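# Stand a sand core upright in its mould print

## Task

Pick up the sand core lying on the board and stand it upright in the empty print of the mould, blade pointing down into the round cavity, matching the core already standing on the opposite side; then release it.

## Robot and tools

Robot: two arms, left_arm and right_arm, each a six-joint arm with a parallel two-finger gripper. Shared scene frame: origin on the table top midway between the arms, +z up, +x out over the table, left_arm on the +y side. The names left and right do not refer to image sides. Bases: left_arm at (+0.007, +0.345, 0) m, quat_wxyz (+0.997, 0, 0, +0.073); right_arm at (+0.048, -0.271, 0) m, quat_wxyz (+1.000, 0, 0, +0.018). Joint ranges (rad), base to gripper: waist -2.618 to 3.054, shoulder 0.000 to 3.142, elbow 0.000 to 3.142, wrist pitch -1.571 to 1.571, wrist yaw -1.571 to 1.571, wrist roll -2.094 to 2.094. In a gripper's own axes the fingers point along +z and close along y. The reported hand point sits between the pads, roughly 1 cm short of the fingertips; the printed value may be a little wrong, more so at long reach.

The row of 14 numbers. Every motion command is one row for both arms together: dx, dy, dz, rx, ry, rz, opening for left_arm, followed by the same seven for right_arm. Each number lies in [-1, 1]. The first six per arm are an offset, not a pose, expressed in that gripper's own axes and measured from the gripper's pose in the most recent result showing it (before any such result in the scene, or for later calls in one reply, from where the arm is when the command begins). Scale: 1.0 equals 0.6 m of translation or 180 degrees of rotation; rx, ry, rz form a single rotation vector. Opening is absolute: +1 fully open (0.094 m), -1 closed. An arm meant to stay still still needs a row: zeros send it back to its reference pose; since arms tend to droop, give a small upward correction in the first call and zeros afterward.

execute_actions(actions, pictures): actions is a list holding one item or nothing. Empty list: just report the state. An action item {"rows": [...], "steps": n} runs up to 15 control steps of 1/30 s (default 15); each row is used for one step and the last row repeats. Every row is counted from the same reference pose, not from the previous row. A wait item {"steps": n} (n up to 300) sends nothing and returns once n steps have passed since the previous result, your thinking time included. pictures (boolean) turns camera images on or off; they come by default.

move(target, speed): target is one 14-number row as above. Each gripper travels a straight line toward its target; both arms finish together, lasting 0.5 to 10 s (cut short at 10 s). speed is the top path speed in m/s, 0.002 to 0.5, default 0.25; rotation limited to twice that in rad/s. The opening is sent at the start. Paths ignore obstacles and the other arm. Grippers lag, drift off the line and can overshoot the speed, especially with a near-straight arm. The extra line "move:" reports the ending (done, off_target, moving, held, fault) and limits that acted (paced = the pose was clipped; held = a safety check stopped some steps, after which the arm may lunge fast), plus each gripper's distance to target.

wait(seconds): 0 to 10 s of letting the scene run with no new command. zoom_image(camera, region): magnifies [x0, y0, x1, y1] pixels (at most 504 by 504) of the latest image from cam_high, cam_low, cam_left_wrist or cam_right_wrist (each 504x504). read_manual(section) returns only URDF licence texts. finished_scene(scene) closes the current scene by number, is final, and reports success; the core must remain correctly placed.

Controller behaviour: each step the commanded pose is limited to within 70 mm and 16 degrees of the measured pose, then reached by damped inverse kinematics, favouring position over orientation. After an action, an arm continues only to its last clipped pose, so far targets need several commands; check the result's pose. Arms often stop a centimetre or more short, usually low. A result's "Hand target" line shows where each gripper is being driven. "pose unreachable" and HELD mark steps where the clearance check changed or blocked your command.

Gripping: grip_measured uses the same scale as the commanded opening; readings may be off by about 1 mm. To hold the core, command about 0.03 below grip_measured; less gives a lighter grip. Pads push up to roughly 50-62 N, briefly more on first contact. Joint torque and motor temperature lines are also reported; long heavy holding heats motors (warning at 75 °C, arm stopped at 90 °C, arm goes limp at 100 °C), so avoid idle loaded holding.

Cautions: the core may be tugged briefly while held and loose things may be nudged. Don't knock anything off the table, let the arms collide or press on each other, or drop, slam or shove parts. Faster contact hits harder and aiming past a contact presses harder, so approach the mould slowly and lower the core gently before opening.

Each tool is called after "Request:" as name(argument=value, ...), one argument or row to a line, values as JSON.

## Session

I'll start by looking at the scene.

Request:
execute_actions(
  actions=[],
)

Scene clock: 0.00 s of 4800.00 s.
left_arm: end_effector_position=(+0.6064, +0.4112, +0.1414) grip_measured=+1.000 end_effector_quat_wxyz=(+0.589, +0.486, +0.560, +0.322) | right_arm: end_effector_position=(+0.6359, -0.1920, +0.2353) grip_measured=+1.000 end_effector_quat_wxyz=(+0.681, -0.309, +0.657, -0.093)
Joint positions: left_arm=[0.091 2.207 1.258 0.839 0.45  1.264 0.094] | right_arm=[ 0.023  1.973  1.27   0.647 -0.244 -0.588  0.094]
Joint velocities: left_arm=[-0.007  0.002 -0.007  0.007  0.007  0.051  0.   ] | right_arm=[ 0.007 -0.012  0.002  0.051 -0.051 -0.022  0.   ]
Joint torques (N m, as the arm reports them, + toward a larger angle): no reading
Motor temperatures (°C, as the motors report them): left_arm=[20 18 19 19 20 20] | right_arm=[21 21 20 18 19 20]
Hand target (left_arm): +0.607, +0.411, +0.145; +0.590, +0.485, +0.561, +0.320
Hand target (right_arm): +0.636, -0.192, +0.244; +0.687, -0.305, +0.653, -0.093

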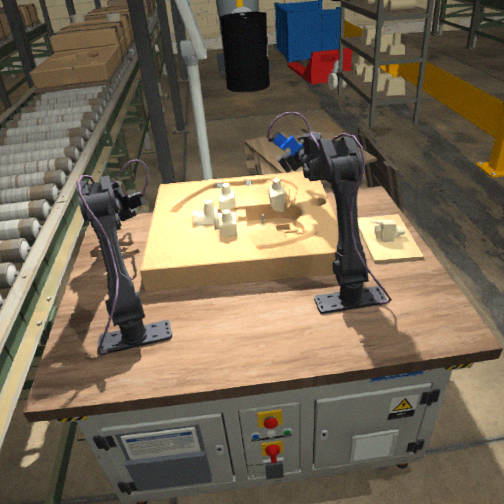

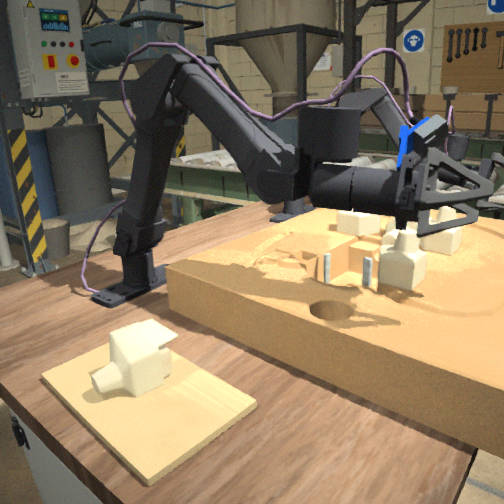

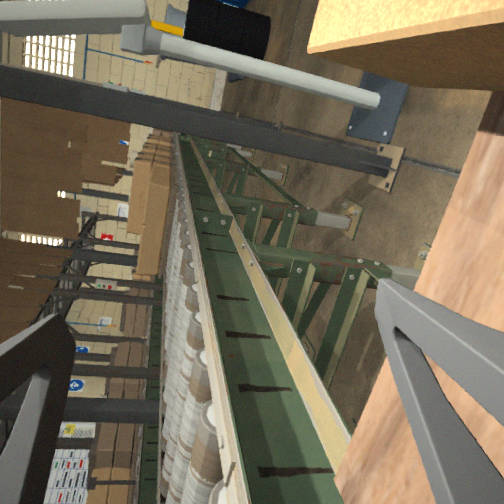

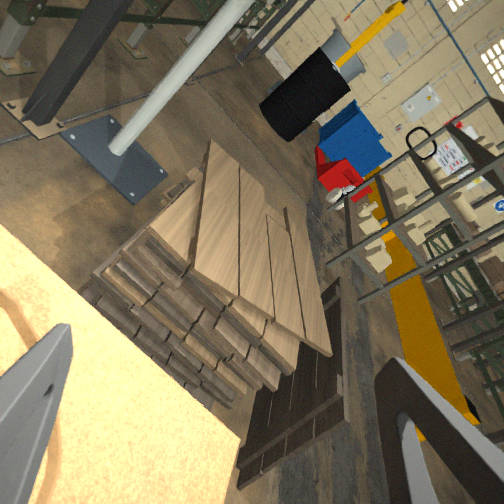

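Request:
zoom_image(
  camera="cam_high",
  region=[130, 160, 440, 300],
)

Request:
zoom_image(
  camera="cam_low",
  region=[30, 300, 270, 490],
)

Request:
zoom_image(
  camera="cam_low",
  region=[230, 190, 504, 340],
)

Region (130, 160, 440, 300) of cam_high's 504x504 image, scaled by 1.626, with more detail than that image has; it fills the top 228 rows of this view, and the rest is white.

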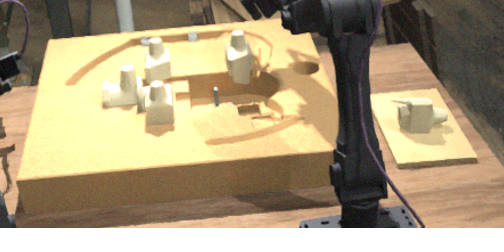

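Region (30, 300, 270, 490) of cam_low's 504x504 image, scaled by 2.100, with more detail than that image has; it fills the top 399 rows of this view, and the rest is white.

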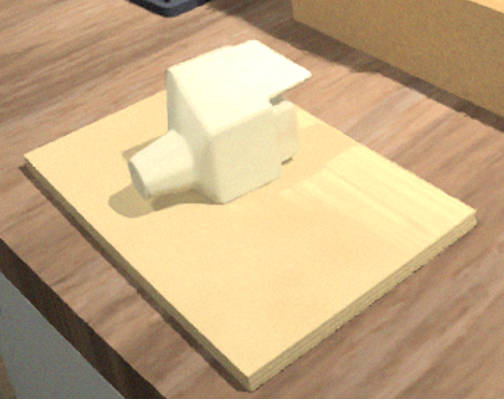

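Region (230, 190, 504, 340) of cam_low's 504x504 image, scaled by 1.839, with more detail than that image has; it fills the top 276 rows of this view, and the rest is white.

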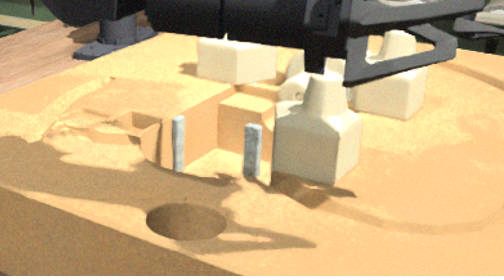

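Request:
zoom_image(
  camera="cam_high",
  region=[230, 170, 340, 260],
)

Request:
zoom_image(
  camera="cam_high",
  region=[350, 205, 435, 270],
)

Request:
zoom_image(
  camera="cam_low",
  region=[240, 225, 380, 300],
)

Region (230, 170, 340, 260) of cam_high's 504x504 image, scaled by 4.582, with more detail than that image has; it fills the top 412 rows of this view, and the rest is white.

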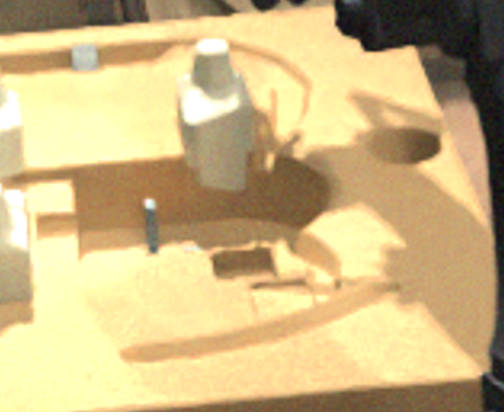

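Region (350, 205, 435, 270) of cam_high's 504x504 image, scaled by 5.929, with more detail than that image has; it fills the top 385 rows of this view, and the rest is white.

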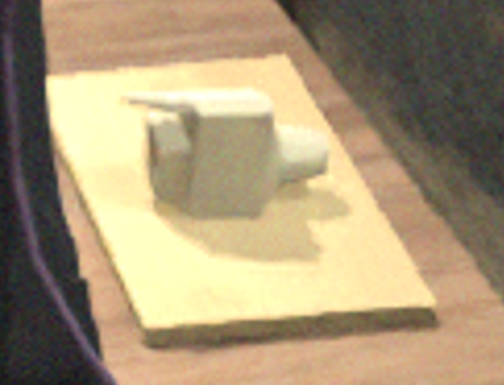

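Region (240, 225, 380, 300) of cam_low's 504x504 image, scaled by 3.600, with more detail than that image has; it fills the top 270 rows of this view, and the rest is white.

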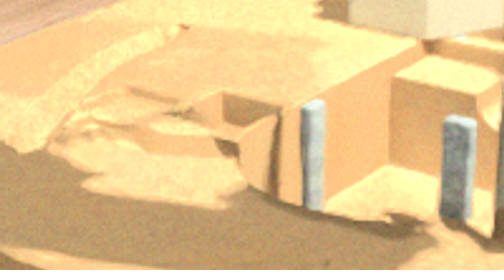

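Request:
move(
  target=[-0.6193,-0.0618,-0.5808,0.1985,-0.0743,-0.3377,-1, 0.2125,-0.0943,-0.6415,-0.3214,0.3271,-0.1599,1],
  speed=0.25,
)

Scene clock: 123.83 s of 4800.00 s.
left_arm: end_effector_position=(+0.2002, +0.1332, +0.2504) grip_measured=-0.987 end_effector_quat_wxyz=(+0.549, +0.335, +0.729, -0.236) | right_arm: end_effector_position=(+0.3017, -0.4162, +0.1647) grip_measured=+1.000 end_effector_quat_wxyz=(+0.028, -0.646, +0.762, -0.045)
Joint positions: left_arm=[-0.98   0.597  0.574 -0.267  0.003  0.026  0.001] | right_arm=[-0.573  1.557  1.433 -1.342 -0.023 -1.941  0.094]
Joint velocities: left_arm=[ 0.002  0.012  0.012 -0.066  0.007  0.007  0.   ] | right_arm=[-0.002 -0.027 -0.017 -0.066  0.022 -0.051  0.   ]
Joint torques (N m, as the arm reports them, + toward a larger angle): left_arm=[-0.77 -1.47  9.38  1.71 -0.07 -0.06] | right_arm=[-0.58 -7.13  7.29  0.16 -0.07 -0.08]
Motor temperatures (°C, as the motors report them): left_arm=[20 29 22 27 20 20] | right_arm=[21 32 25 30 19 20]
Hand target (left_arm): +0.197, +0.136, +0.263; +0.557, +0.329, +0.723, -0.240
Hand target (right_arm): +0.298, -0.417, +0.176; +0.032, -0.645, +0.762, -0.056
Off the commanded pose (left_arm): 0.020 m, 2 deg.
Off the commanded pose (right_arm): 0.016 m, 2 deg.
After step 90, 117.00 s passed at rest.
move: off_target (left_arm, right_arm)

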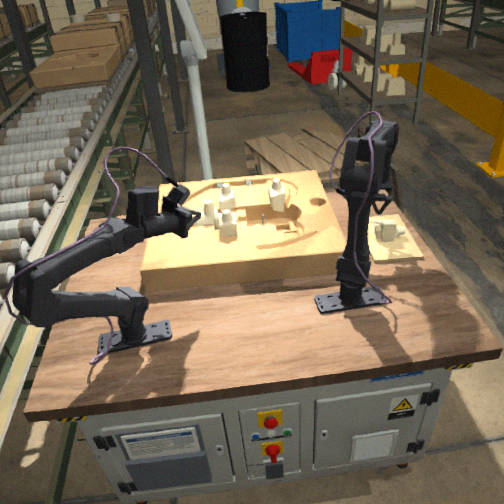

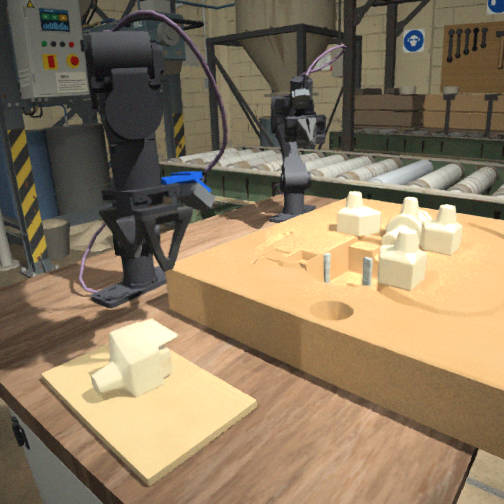

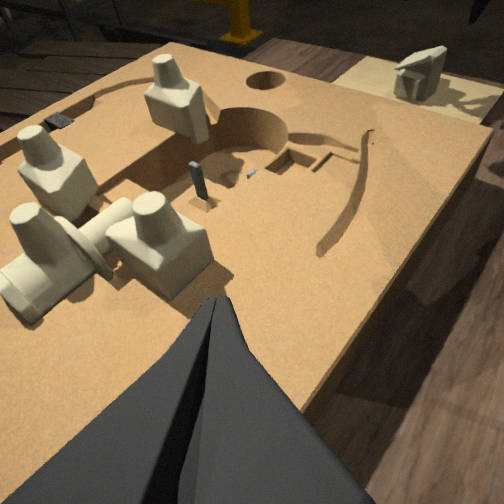

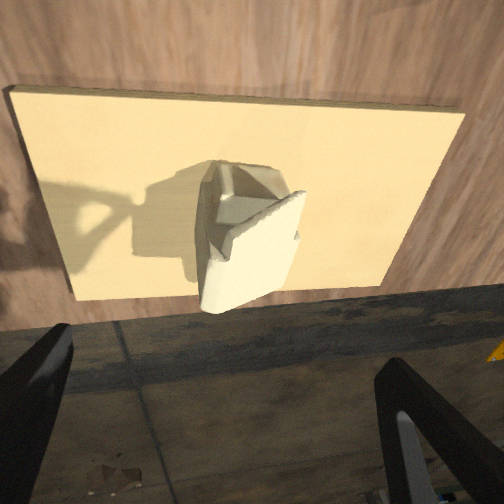

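Request:
zoom_image(
  camera="cam_right_wrist",
  region=[150, 130, 350, 330],
)

Request:
zoom_image(
  camera="cam_left_wrist",
  region=[130, 40, 400, 240],
)

Request:
zoom_image(
  camera="cam_left_wrist",
  region=[330, 30, 504, 140],
)

Request:
zoom_image(
  camera="cam_low",
  region=[240, 190, 480, 330],
)

Region (150, 130, 350, 330) of cam_right_wrist's 504x504 image, scaled by 2.520, with more detail than that image has.

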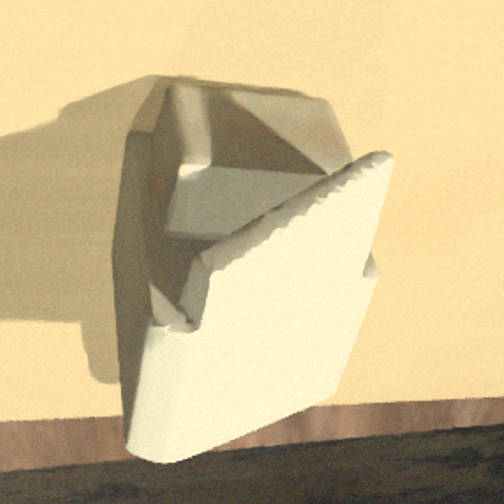

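Region (130, 40, 400, 240) of cam_left_wrist's 504x504 image, scaled by 1.867, with more detail than that image has; it fills the top 373 rows of this view, and the rest is white.

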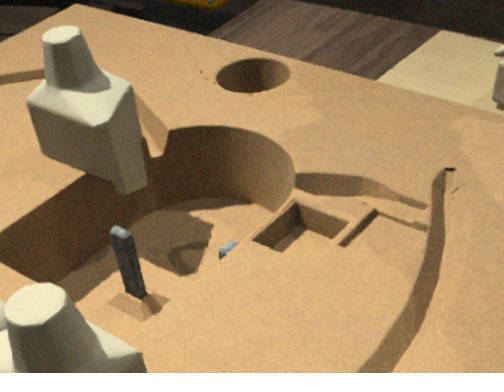

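Region (330, 30, 504, 140) of cam_left_wrist's 504x504 image, scaled by 2.897, with more detail than that image has; it fills the top 319 rows of this view, and the rest is white.

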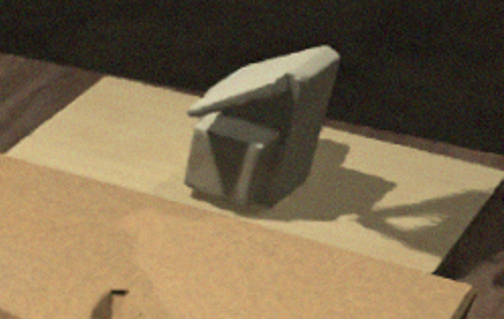

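Region (240, 190, 480, 330) of cam_low's 504x504 image, scaled by 2.100, with more detail than that image has; it fills the top 294 rows of this view, and the rest is white.

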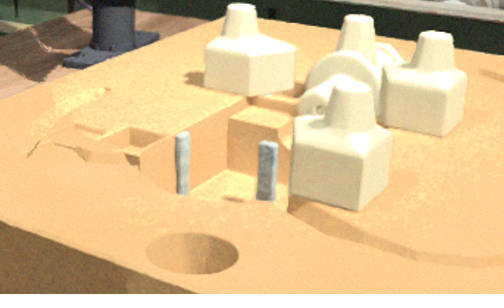

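Request:
move(
  target=[-0.018,0,-0.0127,0,-0.007,0,-1, 0.0808,-0.048,0.0677,-0.0333,-0.0054,-0.0079,1],
  speed=0.15,
)

Scene clock: 201.50 s of 4800.00 s.
left_arm: end_effector_position=(+0.2004, +0.1335, +0.2502) grip_measured=-0.987 end_effector_quat_wxyz=(+0.549, +0.334, +0.729, -0.235) | right_arm: end_effector_position=(+0.3251, -0.4670, +0.1242) grip_measured=+1.000 end_effector_quat_wxyz=(+0.001, -0.655, +0.756, +0.001)
Joint positions: left_arm=[-0.98   0.597  0.574 -0.268  0.001  0.024  0.001] | right_arm=[-0.655  1.832  1.588 -1.328 -0.002 -2.046  0.094]
Joint velocities: left_arm=[-0.012 -0.017  0.002  0.037 -0.022  0.037 -0.   ] | right_arm=[-0.017  0.002 -0.002 -0.022  0.037  0.022  0.   ]
Joint torques (N m, as the arm reports them, + toward a larger angle): left_arm=[-0.04 -1.6   9.19  1.73  0.    0.01] | right_arm=[-0.5  -6.74  8.01 -0.07 -0.08 -0.11]
Motor temperatures (°C, as the motors report them): left_arm=[20 21 26 29 20 20] | right_arm=[21 30 25 23 19 20]
Hand target (left_arm): +0.197, +0.136, +0.263; +0.557, +0.332, +0.722, -0.240
Hand target (right_arm): +0.326, -0.470, +0.129; +0.002, -0.656, +0.755, -0.000
Off the commanded pose (left_arm): 0.013 m, 1 deg.
Off the commanded pose (right_arm): 0.005 m, 0 deg.
After step 90, 73.70 s passed at rest.
move: off_target (left_arm)

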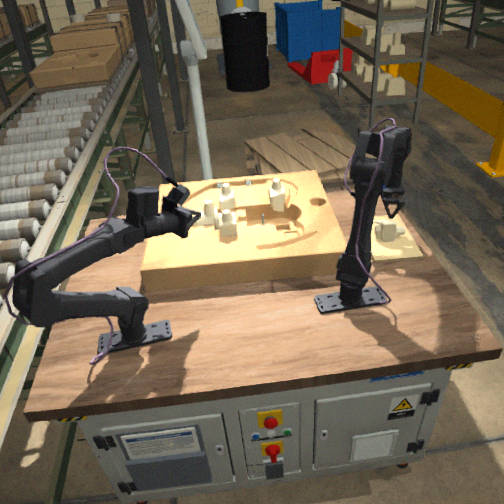

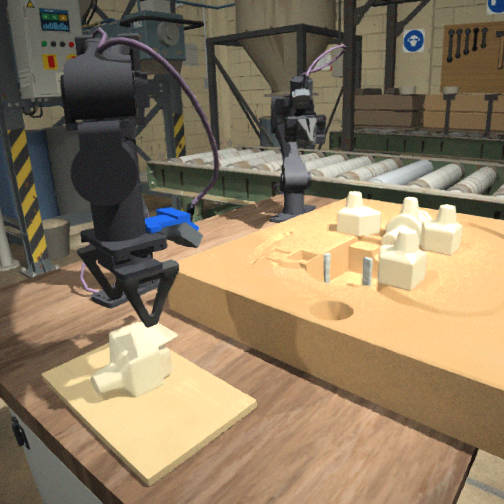

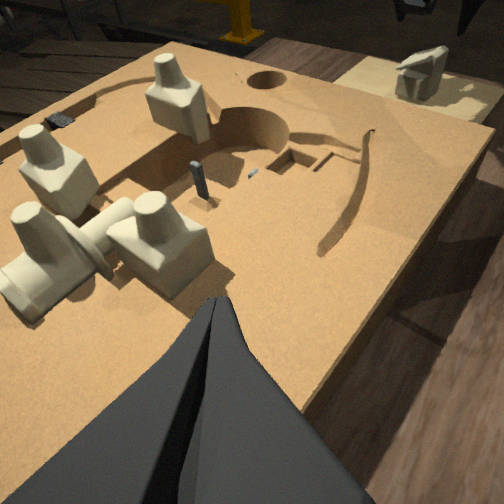

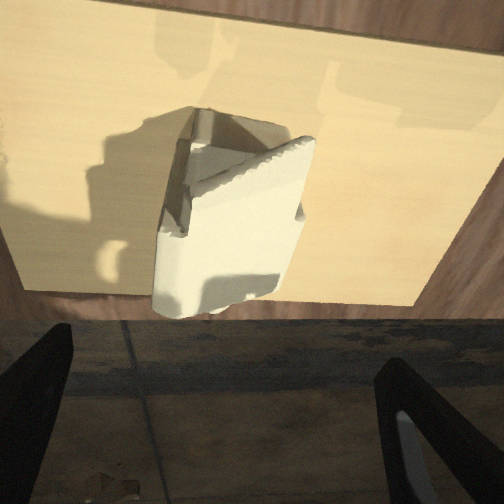

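Request:
move(
  target=[-0.018,0,-0.0127,0,-0.007,0,-1, 0.006,-0.002,0.122,0,0,0,1],
  speed=0.1,
)

Scene clock: 215.70 s of 4800.00 s.
left_arm: end_effector_position=(+0.2004, +0.1335, +0.2502) grip_measured=-0.987 end_effector_quat_wxyz=(+0.549, +0.334, +0.729, -0.235) | right_arm: end_effector_position=(+0.3313, -0.4716, +0.0571) grip_measured=+1.000 end_effector_quat_wxyz=(+0.003, -0.655, +0.755, -0.009)
Joint positions: left_arm=[-0.98   0.597  0.574 -0.268  0.001  0.024  0.001] | right_arm=[-0.655  1.875  1.374 -1.05  -0.001 -2.048  0.094]
Joint velocities: left_arm=[-0.007 -0.027 -0.002  0.007  0.022  0.051  0.001] | right_arm=[-0.007  0.017 -0.002 -0.081  0.007  0.051  0.   ]
Joint torques (N m, as the arm reports them, + toward a larger angle): left_arm=[-0.07 -1.47  9.32  1.73 -0.03 -0.02] | right_arm=[-0.46 -6.99  5.16  0.15 -0.07 -0.08]
Motor temperatures (°C, as the motors report them): left_arm=[20 21 26 29 20 20] | right_arm=[21 30 26 22 19 20]
Hand target (left_arm): +0.198, +0.136, +0.263; +0.557, +0.331, +0.723, -0.239
Hand target (right_arm): +0.326, -0.471, +0.051; +0.001, -0.655, +0.756, +0.001
Off the commanded pose (left_arm): 0.013 m, 1 deg.
Off the commanded pose (right_arm): 0.008 m, 1 deg.
After step 90, 9.90 s passed at rest.
move: off_target (left_arm)

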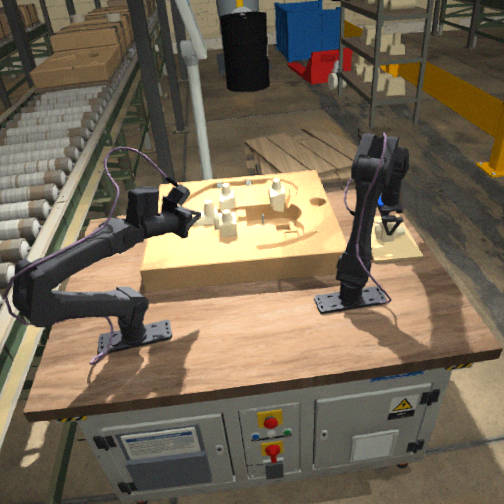

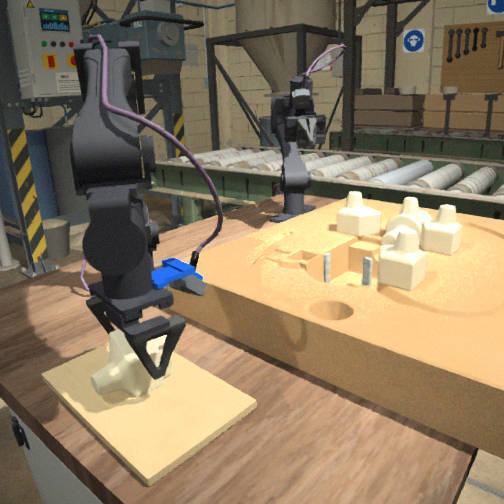

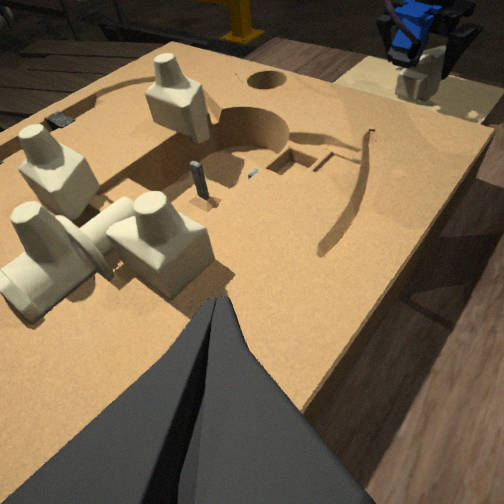

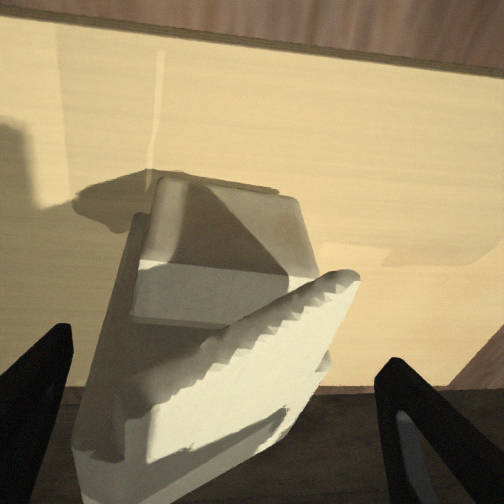

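Request:
zoom_image(
  camera="cam_low",
  region=[60, 250, 240, 420],
)

Region (60, 250, 240, 420) of cam_low's 504x504 image, scaled by 2.800, with more detail than that image has.

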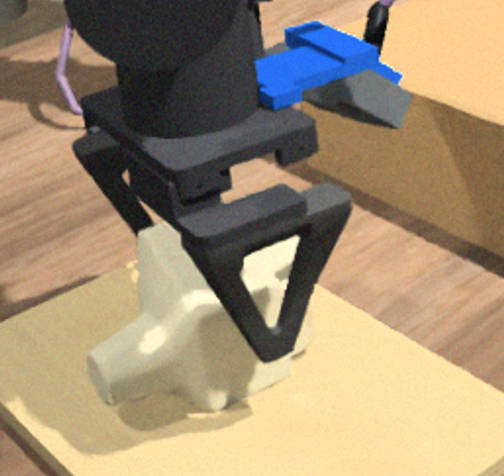

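Request:
move(
  target=[-0.018,0,-0.0127,0,-0.007,0,-1, 0.0063,0.0147,0.03,-0.0057,0,0,0.6],
  speed=0.05,
)

Scene clock: 222.63 s of 4800.00 s.
left_arm: end_effector_position=(+0.2004, +0.1335, +0.2502) grip_measured=-0.987 end_effector_quat_wxyz=(+0.549, +0.334, +0.729, -0.235) | right_arm: end_effector_position=(+0.3293, -0.4753, +0.0473) grip_measured=+0.602 end_effector_quat_wxyz=(+0.000, -0.656, +0.755, -0.017)
Joint positions: left_arm=[-0.98   0.597  0.574 -0.268  0.001  0.024  0.001] | right_arm=[-0.663  1.875  1.334 -0.996  0.007 -2.057  0.075]
Joint velocities: left_arm=[-0.012  0.002 -0.007 -0.051 -0.066 -0.081  0.001] | right_arm=[-0.017 -0.002  0.012 -0.022  0.007  0.051  0.   ]
Joint torques (N m, as the arm reports them, + toward a larger angle): left_arm=[ 0.08 -1.59  9.21  1.66 -0.04 -0.02] | right_arm=[-0.54 -6.69  4.68  0.14 -0.04 -0.11]
Motor temperatures (°C, as the motors report them): left_arm=[20 21 27 29 20 20] | right_arm=[21 30 25 22 19 20]
Hand target (left_arm): +0.198, +0.136, +0.263; +0.557, +0.331, +0.723, -0.239
Hand target (right_arm): +0.323, -0.474, +0.039; -0.003, -0.655, +0.755, -0.003
Off the commanded pose (left_arm): 0.013 m, 1 deg.
Off the commanded pose (right_arm): 0.011 m, 2 deg.
After step 90, 3.07 s passed at rest.
move: off_target (left_arm, right_arm)

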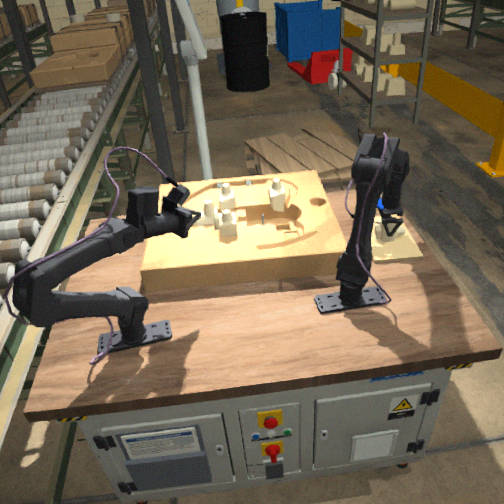

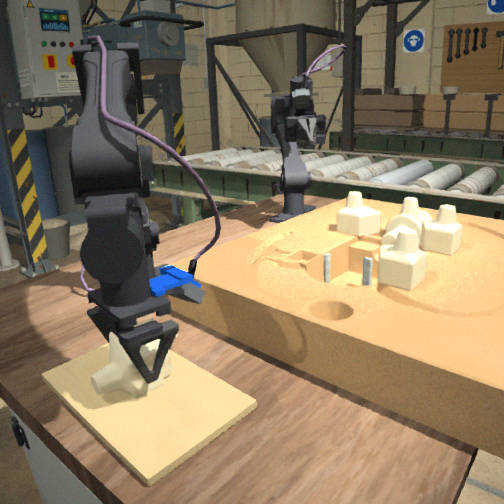

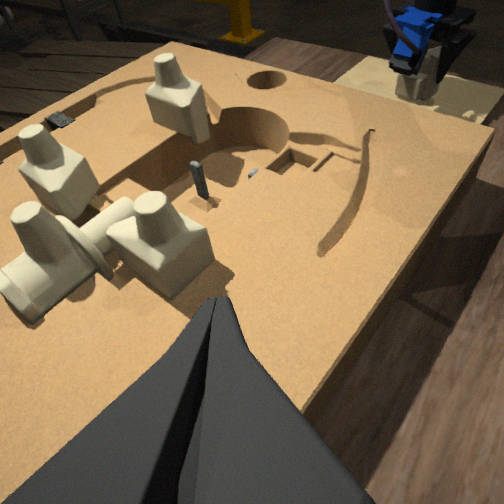

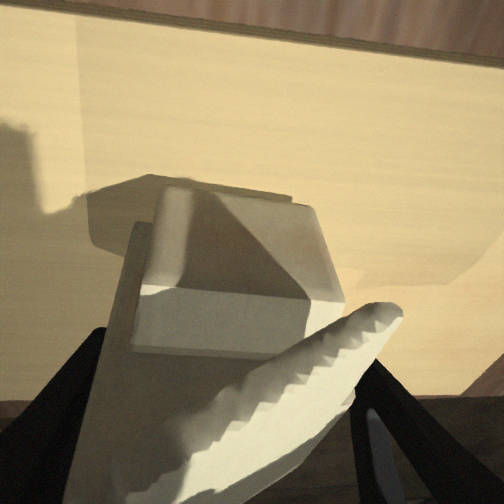

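Request:
execute_actions(
  actions=[
    {"rows": [[-0.018,0,-0.0127,0,-0.007,0,-1, 0,0,0,0,0,0,0.5],[-0.018,0,-0.0127,0,-0.007,0,-1, 0,0,0,0,0,0,0.42],[-0.018,0,-0.0127,0,-0.007,0,-1, 0,0,0,0,0,0,0.36],[-0.018,0,-0.0127,0,-0.007,0,-1, 0,0,0,0,0,0,0.31],[-0.018,0,-0.0127,0,-0.007,0,-1, 0,0,0,0,0,0,0.28],[-0.018,0,-0.0127,0,-0.007,0,-1, 0,0,0,0,0,0,0.25],[-0.018,0,-0.0127,0,-0.007,0,-1, 0,0,0,0,0,0,0.23],[-0.018,0,-0.0127,0,-0.007,0,-1, 0,0,0,0,0,0,0.21],[-0.018,0,-0.0127,0,-0.007,0,-1, 0,0,0,0,0,0,0.19],[-0.018,0,-0.0127,0,-0.007,0,-1, 0,0,0,0,0,0,0.17],[-0.018,0,-0.0127,0,-0.007,0,-1, 0,0,0,0,0,0,0.15]], "steps": 15},
  ],
  pictures=false,
)

Scene clock: 227.07 s of 4800.00 s.
left_arm: end_effector_position=(+0.2004, +0.1335, +0.2501) grip_measured=-0.987 end_effector_quat_wxyz=(+0.549, +0.334, +0.729, -0.235) | right_arm: end_effector_position=(+0.3283, -0.4759, +0.0473) grip_measured=+0.168 end_effector_quat_wxyz=(-0.003, -0.656, +0.755, -0.017)
Joint positions: left_arm=[-0.98   0.597  0.574 -0.268  0.001  0.024  0.001] | right_arm=[-0.663  1.875  1.334 -0.998  0.013 -2.057  0.055]
Joint velocities: left_arm=[-0.002 -0.007  0.002 -0.007  0.007  0.051  0.001] | right_arm=[ 0.002  0.007 -0.027 -0.007  0.066 -0.081  0.001]
Joint torques (N m, as the arm reports them, + toward a larger angle): left_arm=[-0.02 -1.45  9.26  1.69 -0.03  0.  ] | right_arm=[ 0.04 -7.46  5.92  0.18 -0.1  -0.04]
Motor temperatures (°C, as the motors report them): left_arm=[20 21 27 29 20 20] | right_arm=[21 30 25 22 19 20]
Hand target (left_arm): +0.198, +0.136, +0.262; +0.557, +0.331, +0.723, -0.239
Hand target (right_arm): +0.329, -0.475, +0.047; +0.000, -0.656, +0.755, -0.017
Off the commanded pose (left_arm): 0.013 m, 1 deg.
Off the commanded pose (right_arm): 0.001 m, 0 deg.
Steps of this call (steps 1 to 90: nothing new was sent; then 0.93 s passed at rest; steps 91 to 105: all 15 steps of this action). Readings (end_effector_position):
91: left_arm (+0.2004, +0.1335, +0.2502) | right_arm (+0.3296, -0.4755, +0.0473)
92: left_arm (+0.2004, +0.1335, +0.2502) | right_arm (+0.3292, -0.4755, +0.0473)
94: left_arm (+0.2004, +0.1335, +0.2502) | right_arm (+0.3287, -0.4756, +0.0473)
98: left_arm (+0.2004, +0.1335, +0.2501) | right_arm (+0.3283, -0.4758, +0.0473)
105: the state above

Request:
execute_actions(
  actions=[
    {"rows": [[-0.018,0,-0.0127,0,-0.007,0,-1, 0,0,0,0,0,0,0.135]], "steps": 8},
  ],
)

Scene clock: 228.40 s of 4800.00 s.
left_arm: end_effector_position=(+0.2004, +0.1335, +0.2501) grip_measured=-0.987 end_effector_quat_wxyz=(+0.549, +0.334, +0.729, -0.235) | right_arm: end_effector_position=(+0.3282, -0.4759, +0.0473) grip_measured=+0.166 end_effector_quat_wxyz=(-0.003, -0.656, +0.755, -0.017)
Joint positions: left_arm=[-0.98   0.597  0.574 -0.268  0.001  0.024  0.001] | right_arm=[-0.663  1.875  1.334 -0.998  0.013 -2.057  0.055]
Joint velocities: left_arm=[-0.002 -0.012 -0.007 -0.037  0.022 -0.037 -0.001] | right_arm=[ 0.017  0.022 -0.017 -0.037  0.022  0.022 -0.   ]
Joint torques (N m, as the arm reports them, + toward a larger angle): left_arm=[-0.06 -1.48  9.18  1.69 -0.04  0.  ] | right_arm=[-0.08 -7.56  5.8   0.15 -0.01 -0.02]
Motor temperatures (°C, as the motors report them): left_arm=[20 21 27 29 20 20] | right_arm=[21 30 25 22 19 20]
Hand target (left_arm): +0.198, +0.136, +0.262; +0.557, +0.331, +0.723, -0.239
Hand target (right_arm): +0.328, -0.476, +0.047; -0.003, -0.656, +0.755, -0.017
Off the commanded pose (left_arm): 0.013 m, 1 deg.
Off the commanded pose (right_arm): 0.000 m, 0 deg.
Steps of this call (steps 1 to 32: nothing new was sent; steps 33 to 40: all 8 steps of this action). Readings (end_effector_position):
33: left_arm (+0.2004, +0.1335, +0.2501) | right_arm (+0.3282, -0.4759, +0.0473)
34: left_arm (+0.2004, +0.1335, +0.2501) | right_arm (+0.3282, -0.4759, +0.0473)
36: left_arm (+0.2004, +0.1335, +0.2501) | right_arm (+0.3282, -0.4759, +0.0473)
40: the state above

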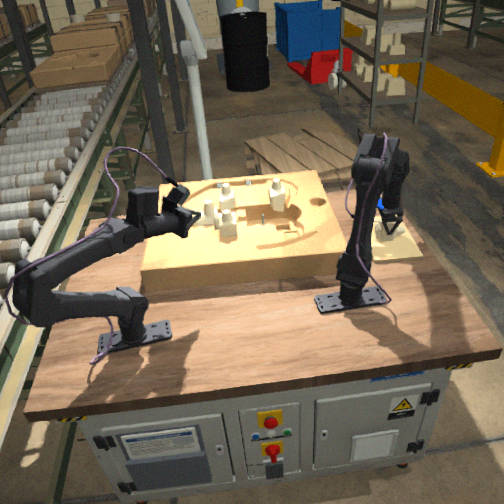

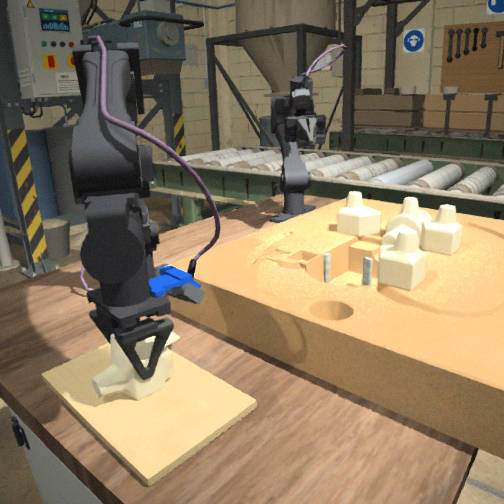

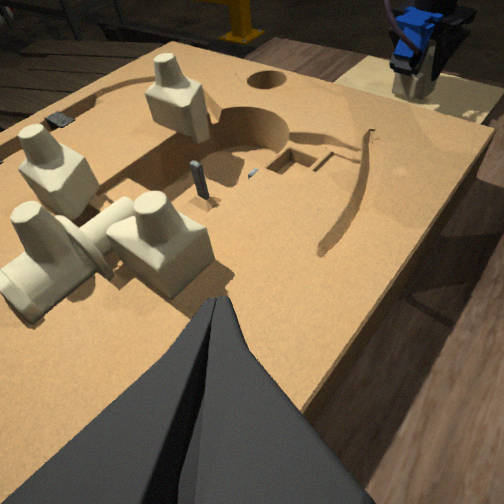

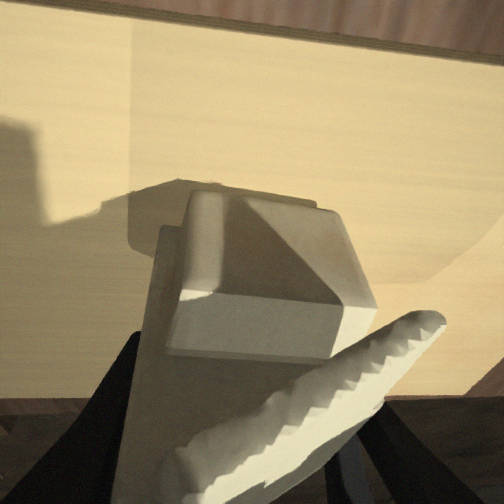

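Request:
move(
  target=[-0.018,0,-0.0127,0,-0.007,0,-1, 0,0,-0.06,0,0,0,0.135],
  speed=0.08,
)

Request:
move(
  target=[-0.018,0,-0.0127,0,-0.007,0,-1, -0.0595,-0.1603,-0.0115,-0.0105,0.0086,0.389,0.135],
  speed=0.25,
)

Scene clock: 237.77 s of 4800.00 s.
left_arm: end_effector_position=(+0.2004, +0.1335, +0.2501) grip_measured=-0.987 end_effector_quat_wxyz=(+0.549, +0.334, +0.729, -0.235) | right_arm: end_effector_position=(+0.3207, -0.4704, +0.0609) grip_measured=+0.166 end_effector_quat_wxyz=(-0.009, -0.656, +0.755, +0.009)
Joint positions: left_arm=[-0.98   0.597  0.574 -0.268  0.001  0.024  0.001] | right_arm=[-0.663  1.875  1.39  -1.107  0.013 -2.057  0.055]
Joint velocities: left_arm=[-0.017 -0.007  0.002 -0.051  0.007  0.081 -0.   ] | right_arm=[-0.002 -0.007  0.002 -0.007  0.022  0.007 -0.001]
Joint torques (N m, as the arm reports them, + toward a larger angle): left_arm=[ 0.03 -1.42  9.2   1.7  -0.04  0.01] | right_arm=[  0.12 -10.42   8.46  -0.09  -0.06  -0.01]
Motor temperatures (°C, as the motors report them): left_arm=[20 21 27 30 20 20] | right_arm=[21 30 25 22 19 20]
Hand target (left_arm): +0.198, +0.136, +0.262; +0.557, +0.331, +0.723, -0.239
Hand target (right_arm): +0.327, -0.474, +0.083; -0.003, -0.656, +0.755, -0.017
Off the commanded pose (left_arm): 0.013 m, 1 deg.
Off the commanded pose (right_arm): 0.024 m, 3 deg.
After step 90, 5.37 s passed at rest.
move: off_target (left_arm, right_arm)

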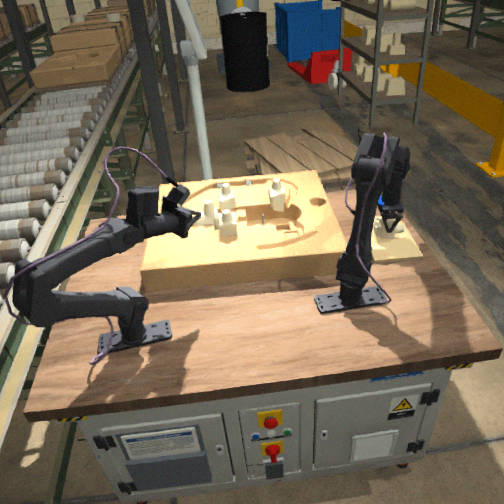

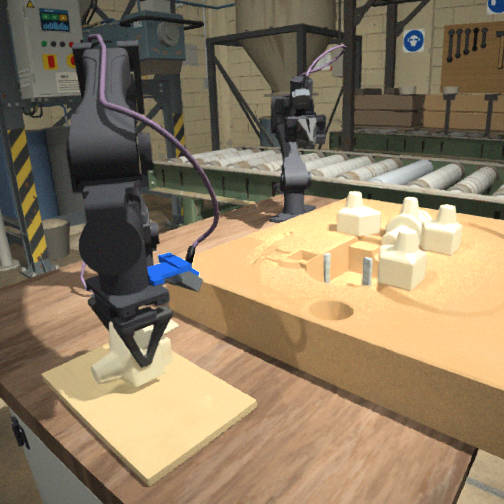

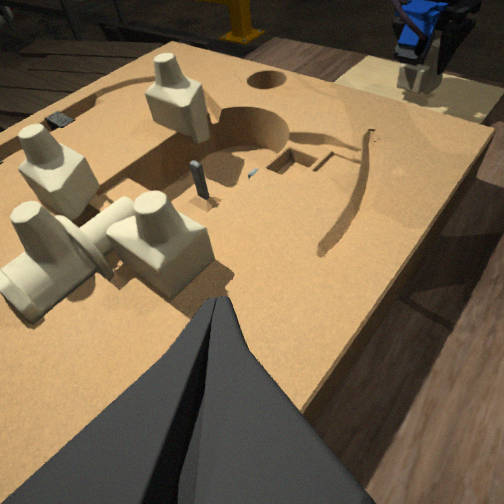

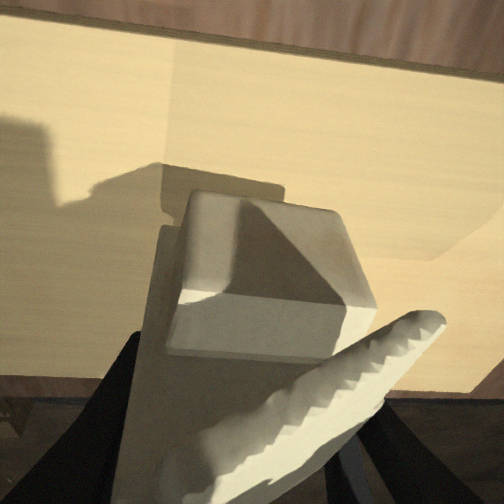

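Scene clock: 240.83 s of 4800.00 s.
left_arm: end_effector_position=(+0.2004, +0.1335, +0.2501) grip_measured=-0.987 end_effector_quat_wxyz=(+0.549, +0.334, +0.729, -0.235) | right_arm: end_effector_position=(+0.4134, -0.4506, +0.0561) grip_measured=+0.166 end_effector_quat_wxyz=(-0.043, -0.105, +0.994, +0.011)
Joint positions: left_arm=[-0.98   0.597  0.574 -0.268  0.001  0.024  0.001] | right_arm=[-0.484  2.212  1.866 -1.309  0.026 -0.656  0.055]
Joint velocities: left_arm=[ 0.012 -0.012  0.007 -0.007 -0.007 -0.022  0.   ] | right_arm=[ 0.012 -0.022 -0.007 -0.051  0.022 -0.022 -0.001]
Joint torques (N m, as the arm reports them, + toward a larger angle): left_arm=[ 0.   -1.46  9.28  1.72 -0.01  0.  ] | right_arm=[  0.55 -10.12   8.78  -0.17  -0.03   0.04]
Motor temperatures (°C, as the motors report them): left_arm=[20 21 27 30 20 20] | right_arm=[21 31 25 22 19 20]
Hand target (left_arm): +0.198, +0.136, +0.262; +0.557, +0.331, +0.723, -0.239
Hand target (right_arm): +0.421, -0.450, +0.066; -0.033, -0.104, +0.994, +0.004
Off the commanded pose (left_arm): 0.013 m, 1 deg.
Off the commanded pose (right_arm): 0.012 m, 1 deg.
move: off_target (left_arm, right_arm)

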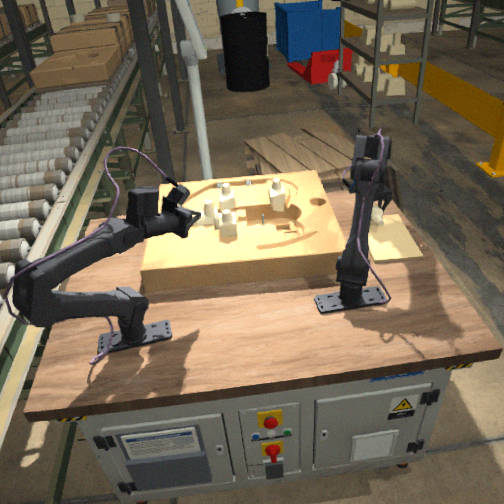

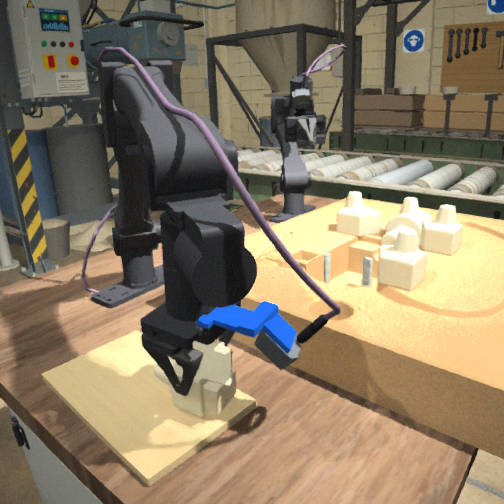

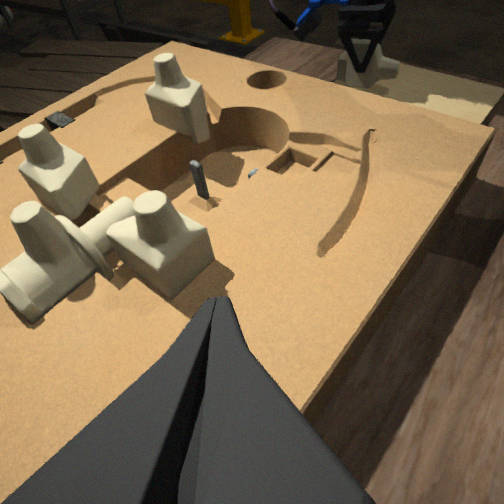

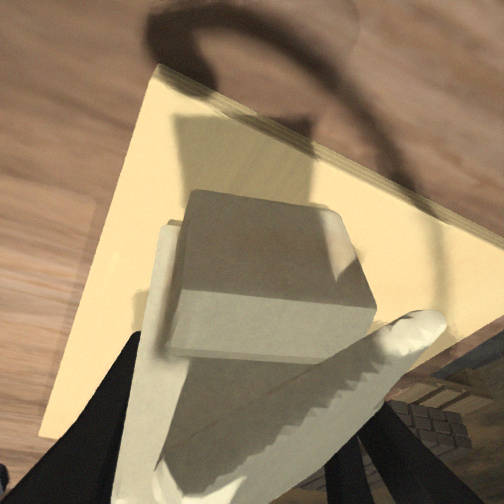

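Request:
move(
  target=[-0.018,0,-0.0127,0,-0.007,0,-1, -0.0278,-0.0238,0.006,0.0143,-0.0223,0,0.135],
  speed=0.04,
)

Scene clock: 248.77 s of 4800.00 s.
left_arm: end_effector_position=(+0.2004, +0.1336, +0.2500) grip_measured=-0.987 end_effector_quat_wxyz=(+0.549, +0.334, +0.729, -0.235) | right_arm: end_effector_position=(+0.4326, -0.4598, +0.0553) grip_measured=+0.166 end_effector_quat_wxyz=(-0.006, -0.104, +0.994, -0.011)
Joint positions: left_arm=[-0.98   0.597  0.574 -0.269  0.001  0.024  0.001] | right_arm=[-0.484  2.212  1.866 -1.224  0.026 -0.656  0.055]
Joint velocities: left_arm=[-0.002  0.002 -0.017 -0.037  0.007 -0.007 -0.001] | right_arm=[-0.007 -0.012 -0.007 -0.007  0.037 -0.037 -0.001]
Joint torques (N m, as the arm reports them, + toward a larger angle): left_arm=[ 0.   -1.46  9.34  1.7  -0.04  0.  ] | right_arm=[-0.46 -9.68  5.4   0.22 -0.09 -0.1 ]
Motor temperatures (°C, as the motors report them): left_arm=[20 21 27 30 20 20] | right_arm=[21 32 26 21 19 20]
Hand target (left_arm): +0.198, +0.136, +0.262; +0.557, +0.331, +0.723, -0.239
Hand target (right_arm): +0.432, -0.461, +0.051; -0.006, -0.105, +0.994, -0.008
Off the commanded pose (left_arm): 0.013 m, 1 deg.
Off the commanded pose (right_arm): 0.005 m, 0 deg.
After step 90, 3.57 s passed at rest.
move: off_target (left_arm)

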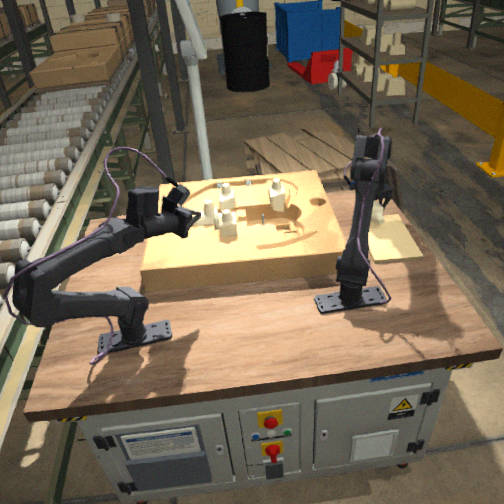

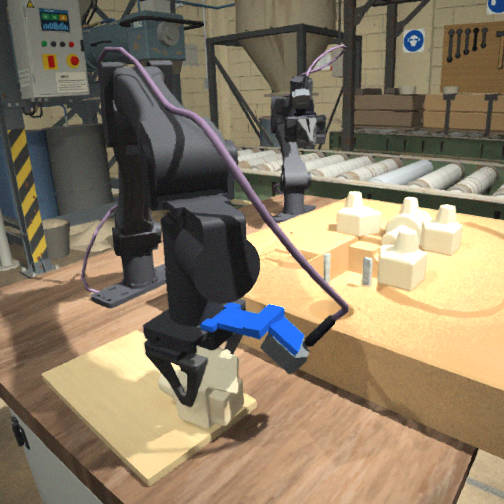

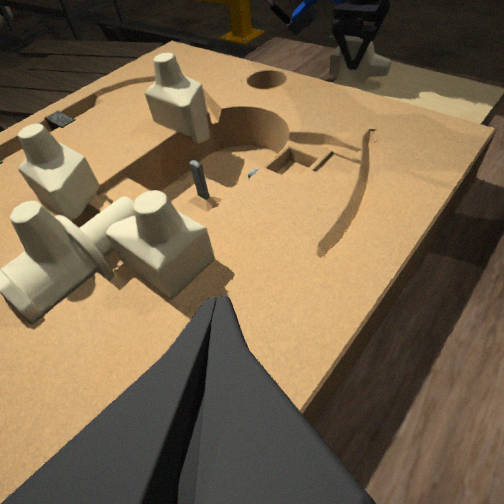

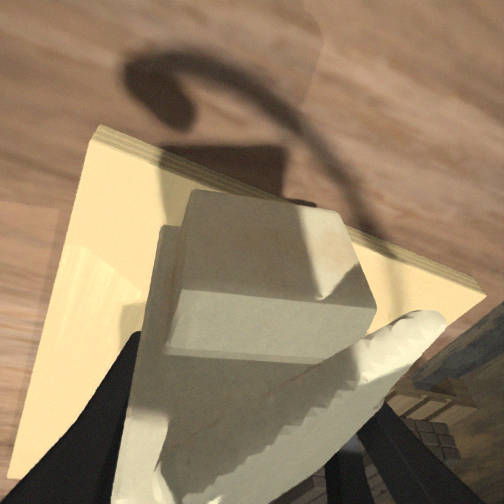

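Request:
move(
  target=[-0.018,0,-0.0127,0,-0.007,0,-1, 0.0065,0,0.025,0,0.005,0,0.135],
  speed=0.02,
)

Scene clock: 251.93 s of 4800.00 s.
left_arm: end_effector_position=(+0.2004, +0.1336, +0.2500) grip_measured=-0.987 end_effector_quat_wxyz=(+0.549, +0.334, +0.729, -0.235) | right_arm: end_effector_position=(+0.4292, -0.4593, +0.0481) grip_measured=+0.166 end_effector_quat_wxyz=(-0.012, -0.104, +0.994, -0.011)
Joint positions: left_arm=[-0.98   0.597  0.574 -0.269  0.001  0.024  0.001] | right_arm=[-0.484  2.212  1.837 -1.204  0.032 -0.656  0.055]
Joint velocities: left_arm=[-0.007 -0.002  0.002  0.007 -0.022 -0.051 -0.001] | right_arm=[-0.002 -0.007  0.007 -0.022  0.007 -0.007 -0.001]
Joint torques (N m, as the arm reports them, + toward a larger angle): left_arm=[ 0.06 -1.49  9.24  1.7  -0.01  0.02] | right_arm=[-0.16 -9.4   4.86  0.28  0.02 -0.06]
Motor temperatures (°C, as the motors report them): left_arm=[20 21 27 30 20 20] | right_arm=[21 32 25 21 19 20]
Hand target (left_arm): +0.198, +0.136, +0.262; +0.557, +0.331, +0.723, -0.239
Hand target (right_arm): +0.429, -0.461, +0.040; -0.014, -0.104, +0.994, -0.012
Off the commanded pose (left_arm): 0.013 m, 1 deg.
Off the commanded pose (right_arm): 0.008 m, 0 deg.
move: off_target (left_arm)

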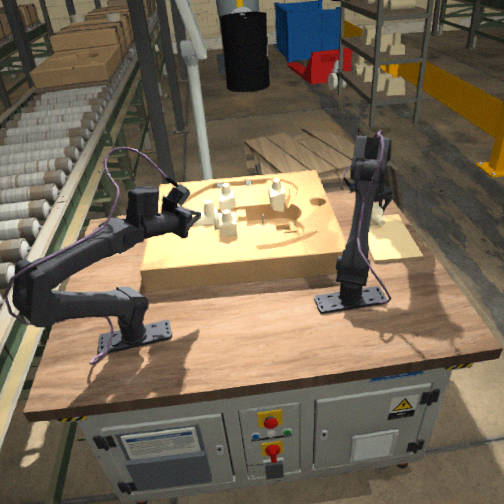

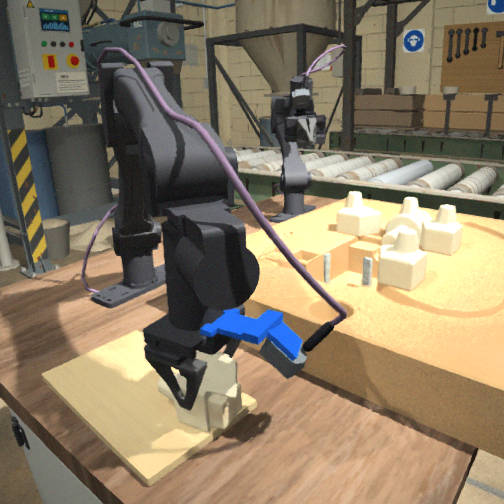

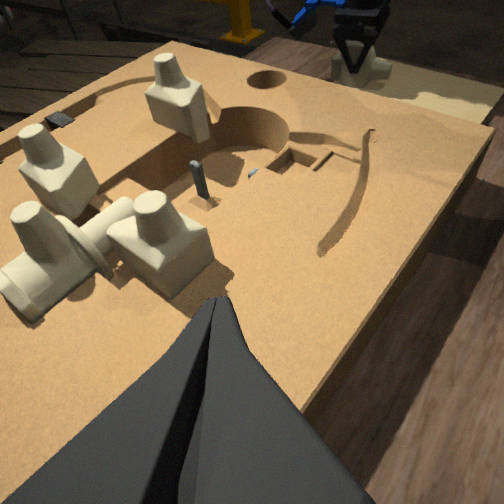

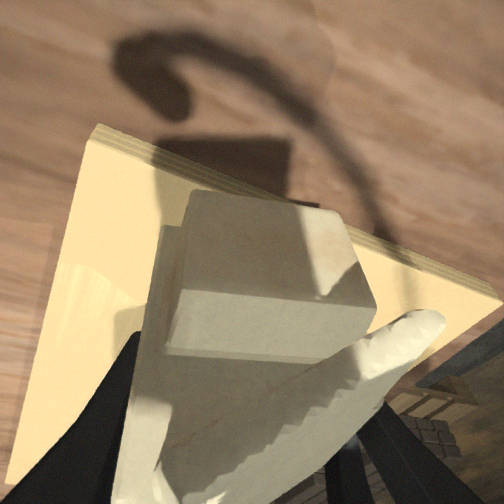

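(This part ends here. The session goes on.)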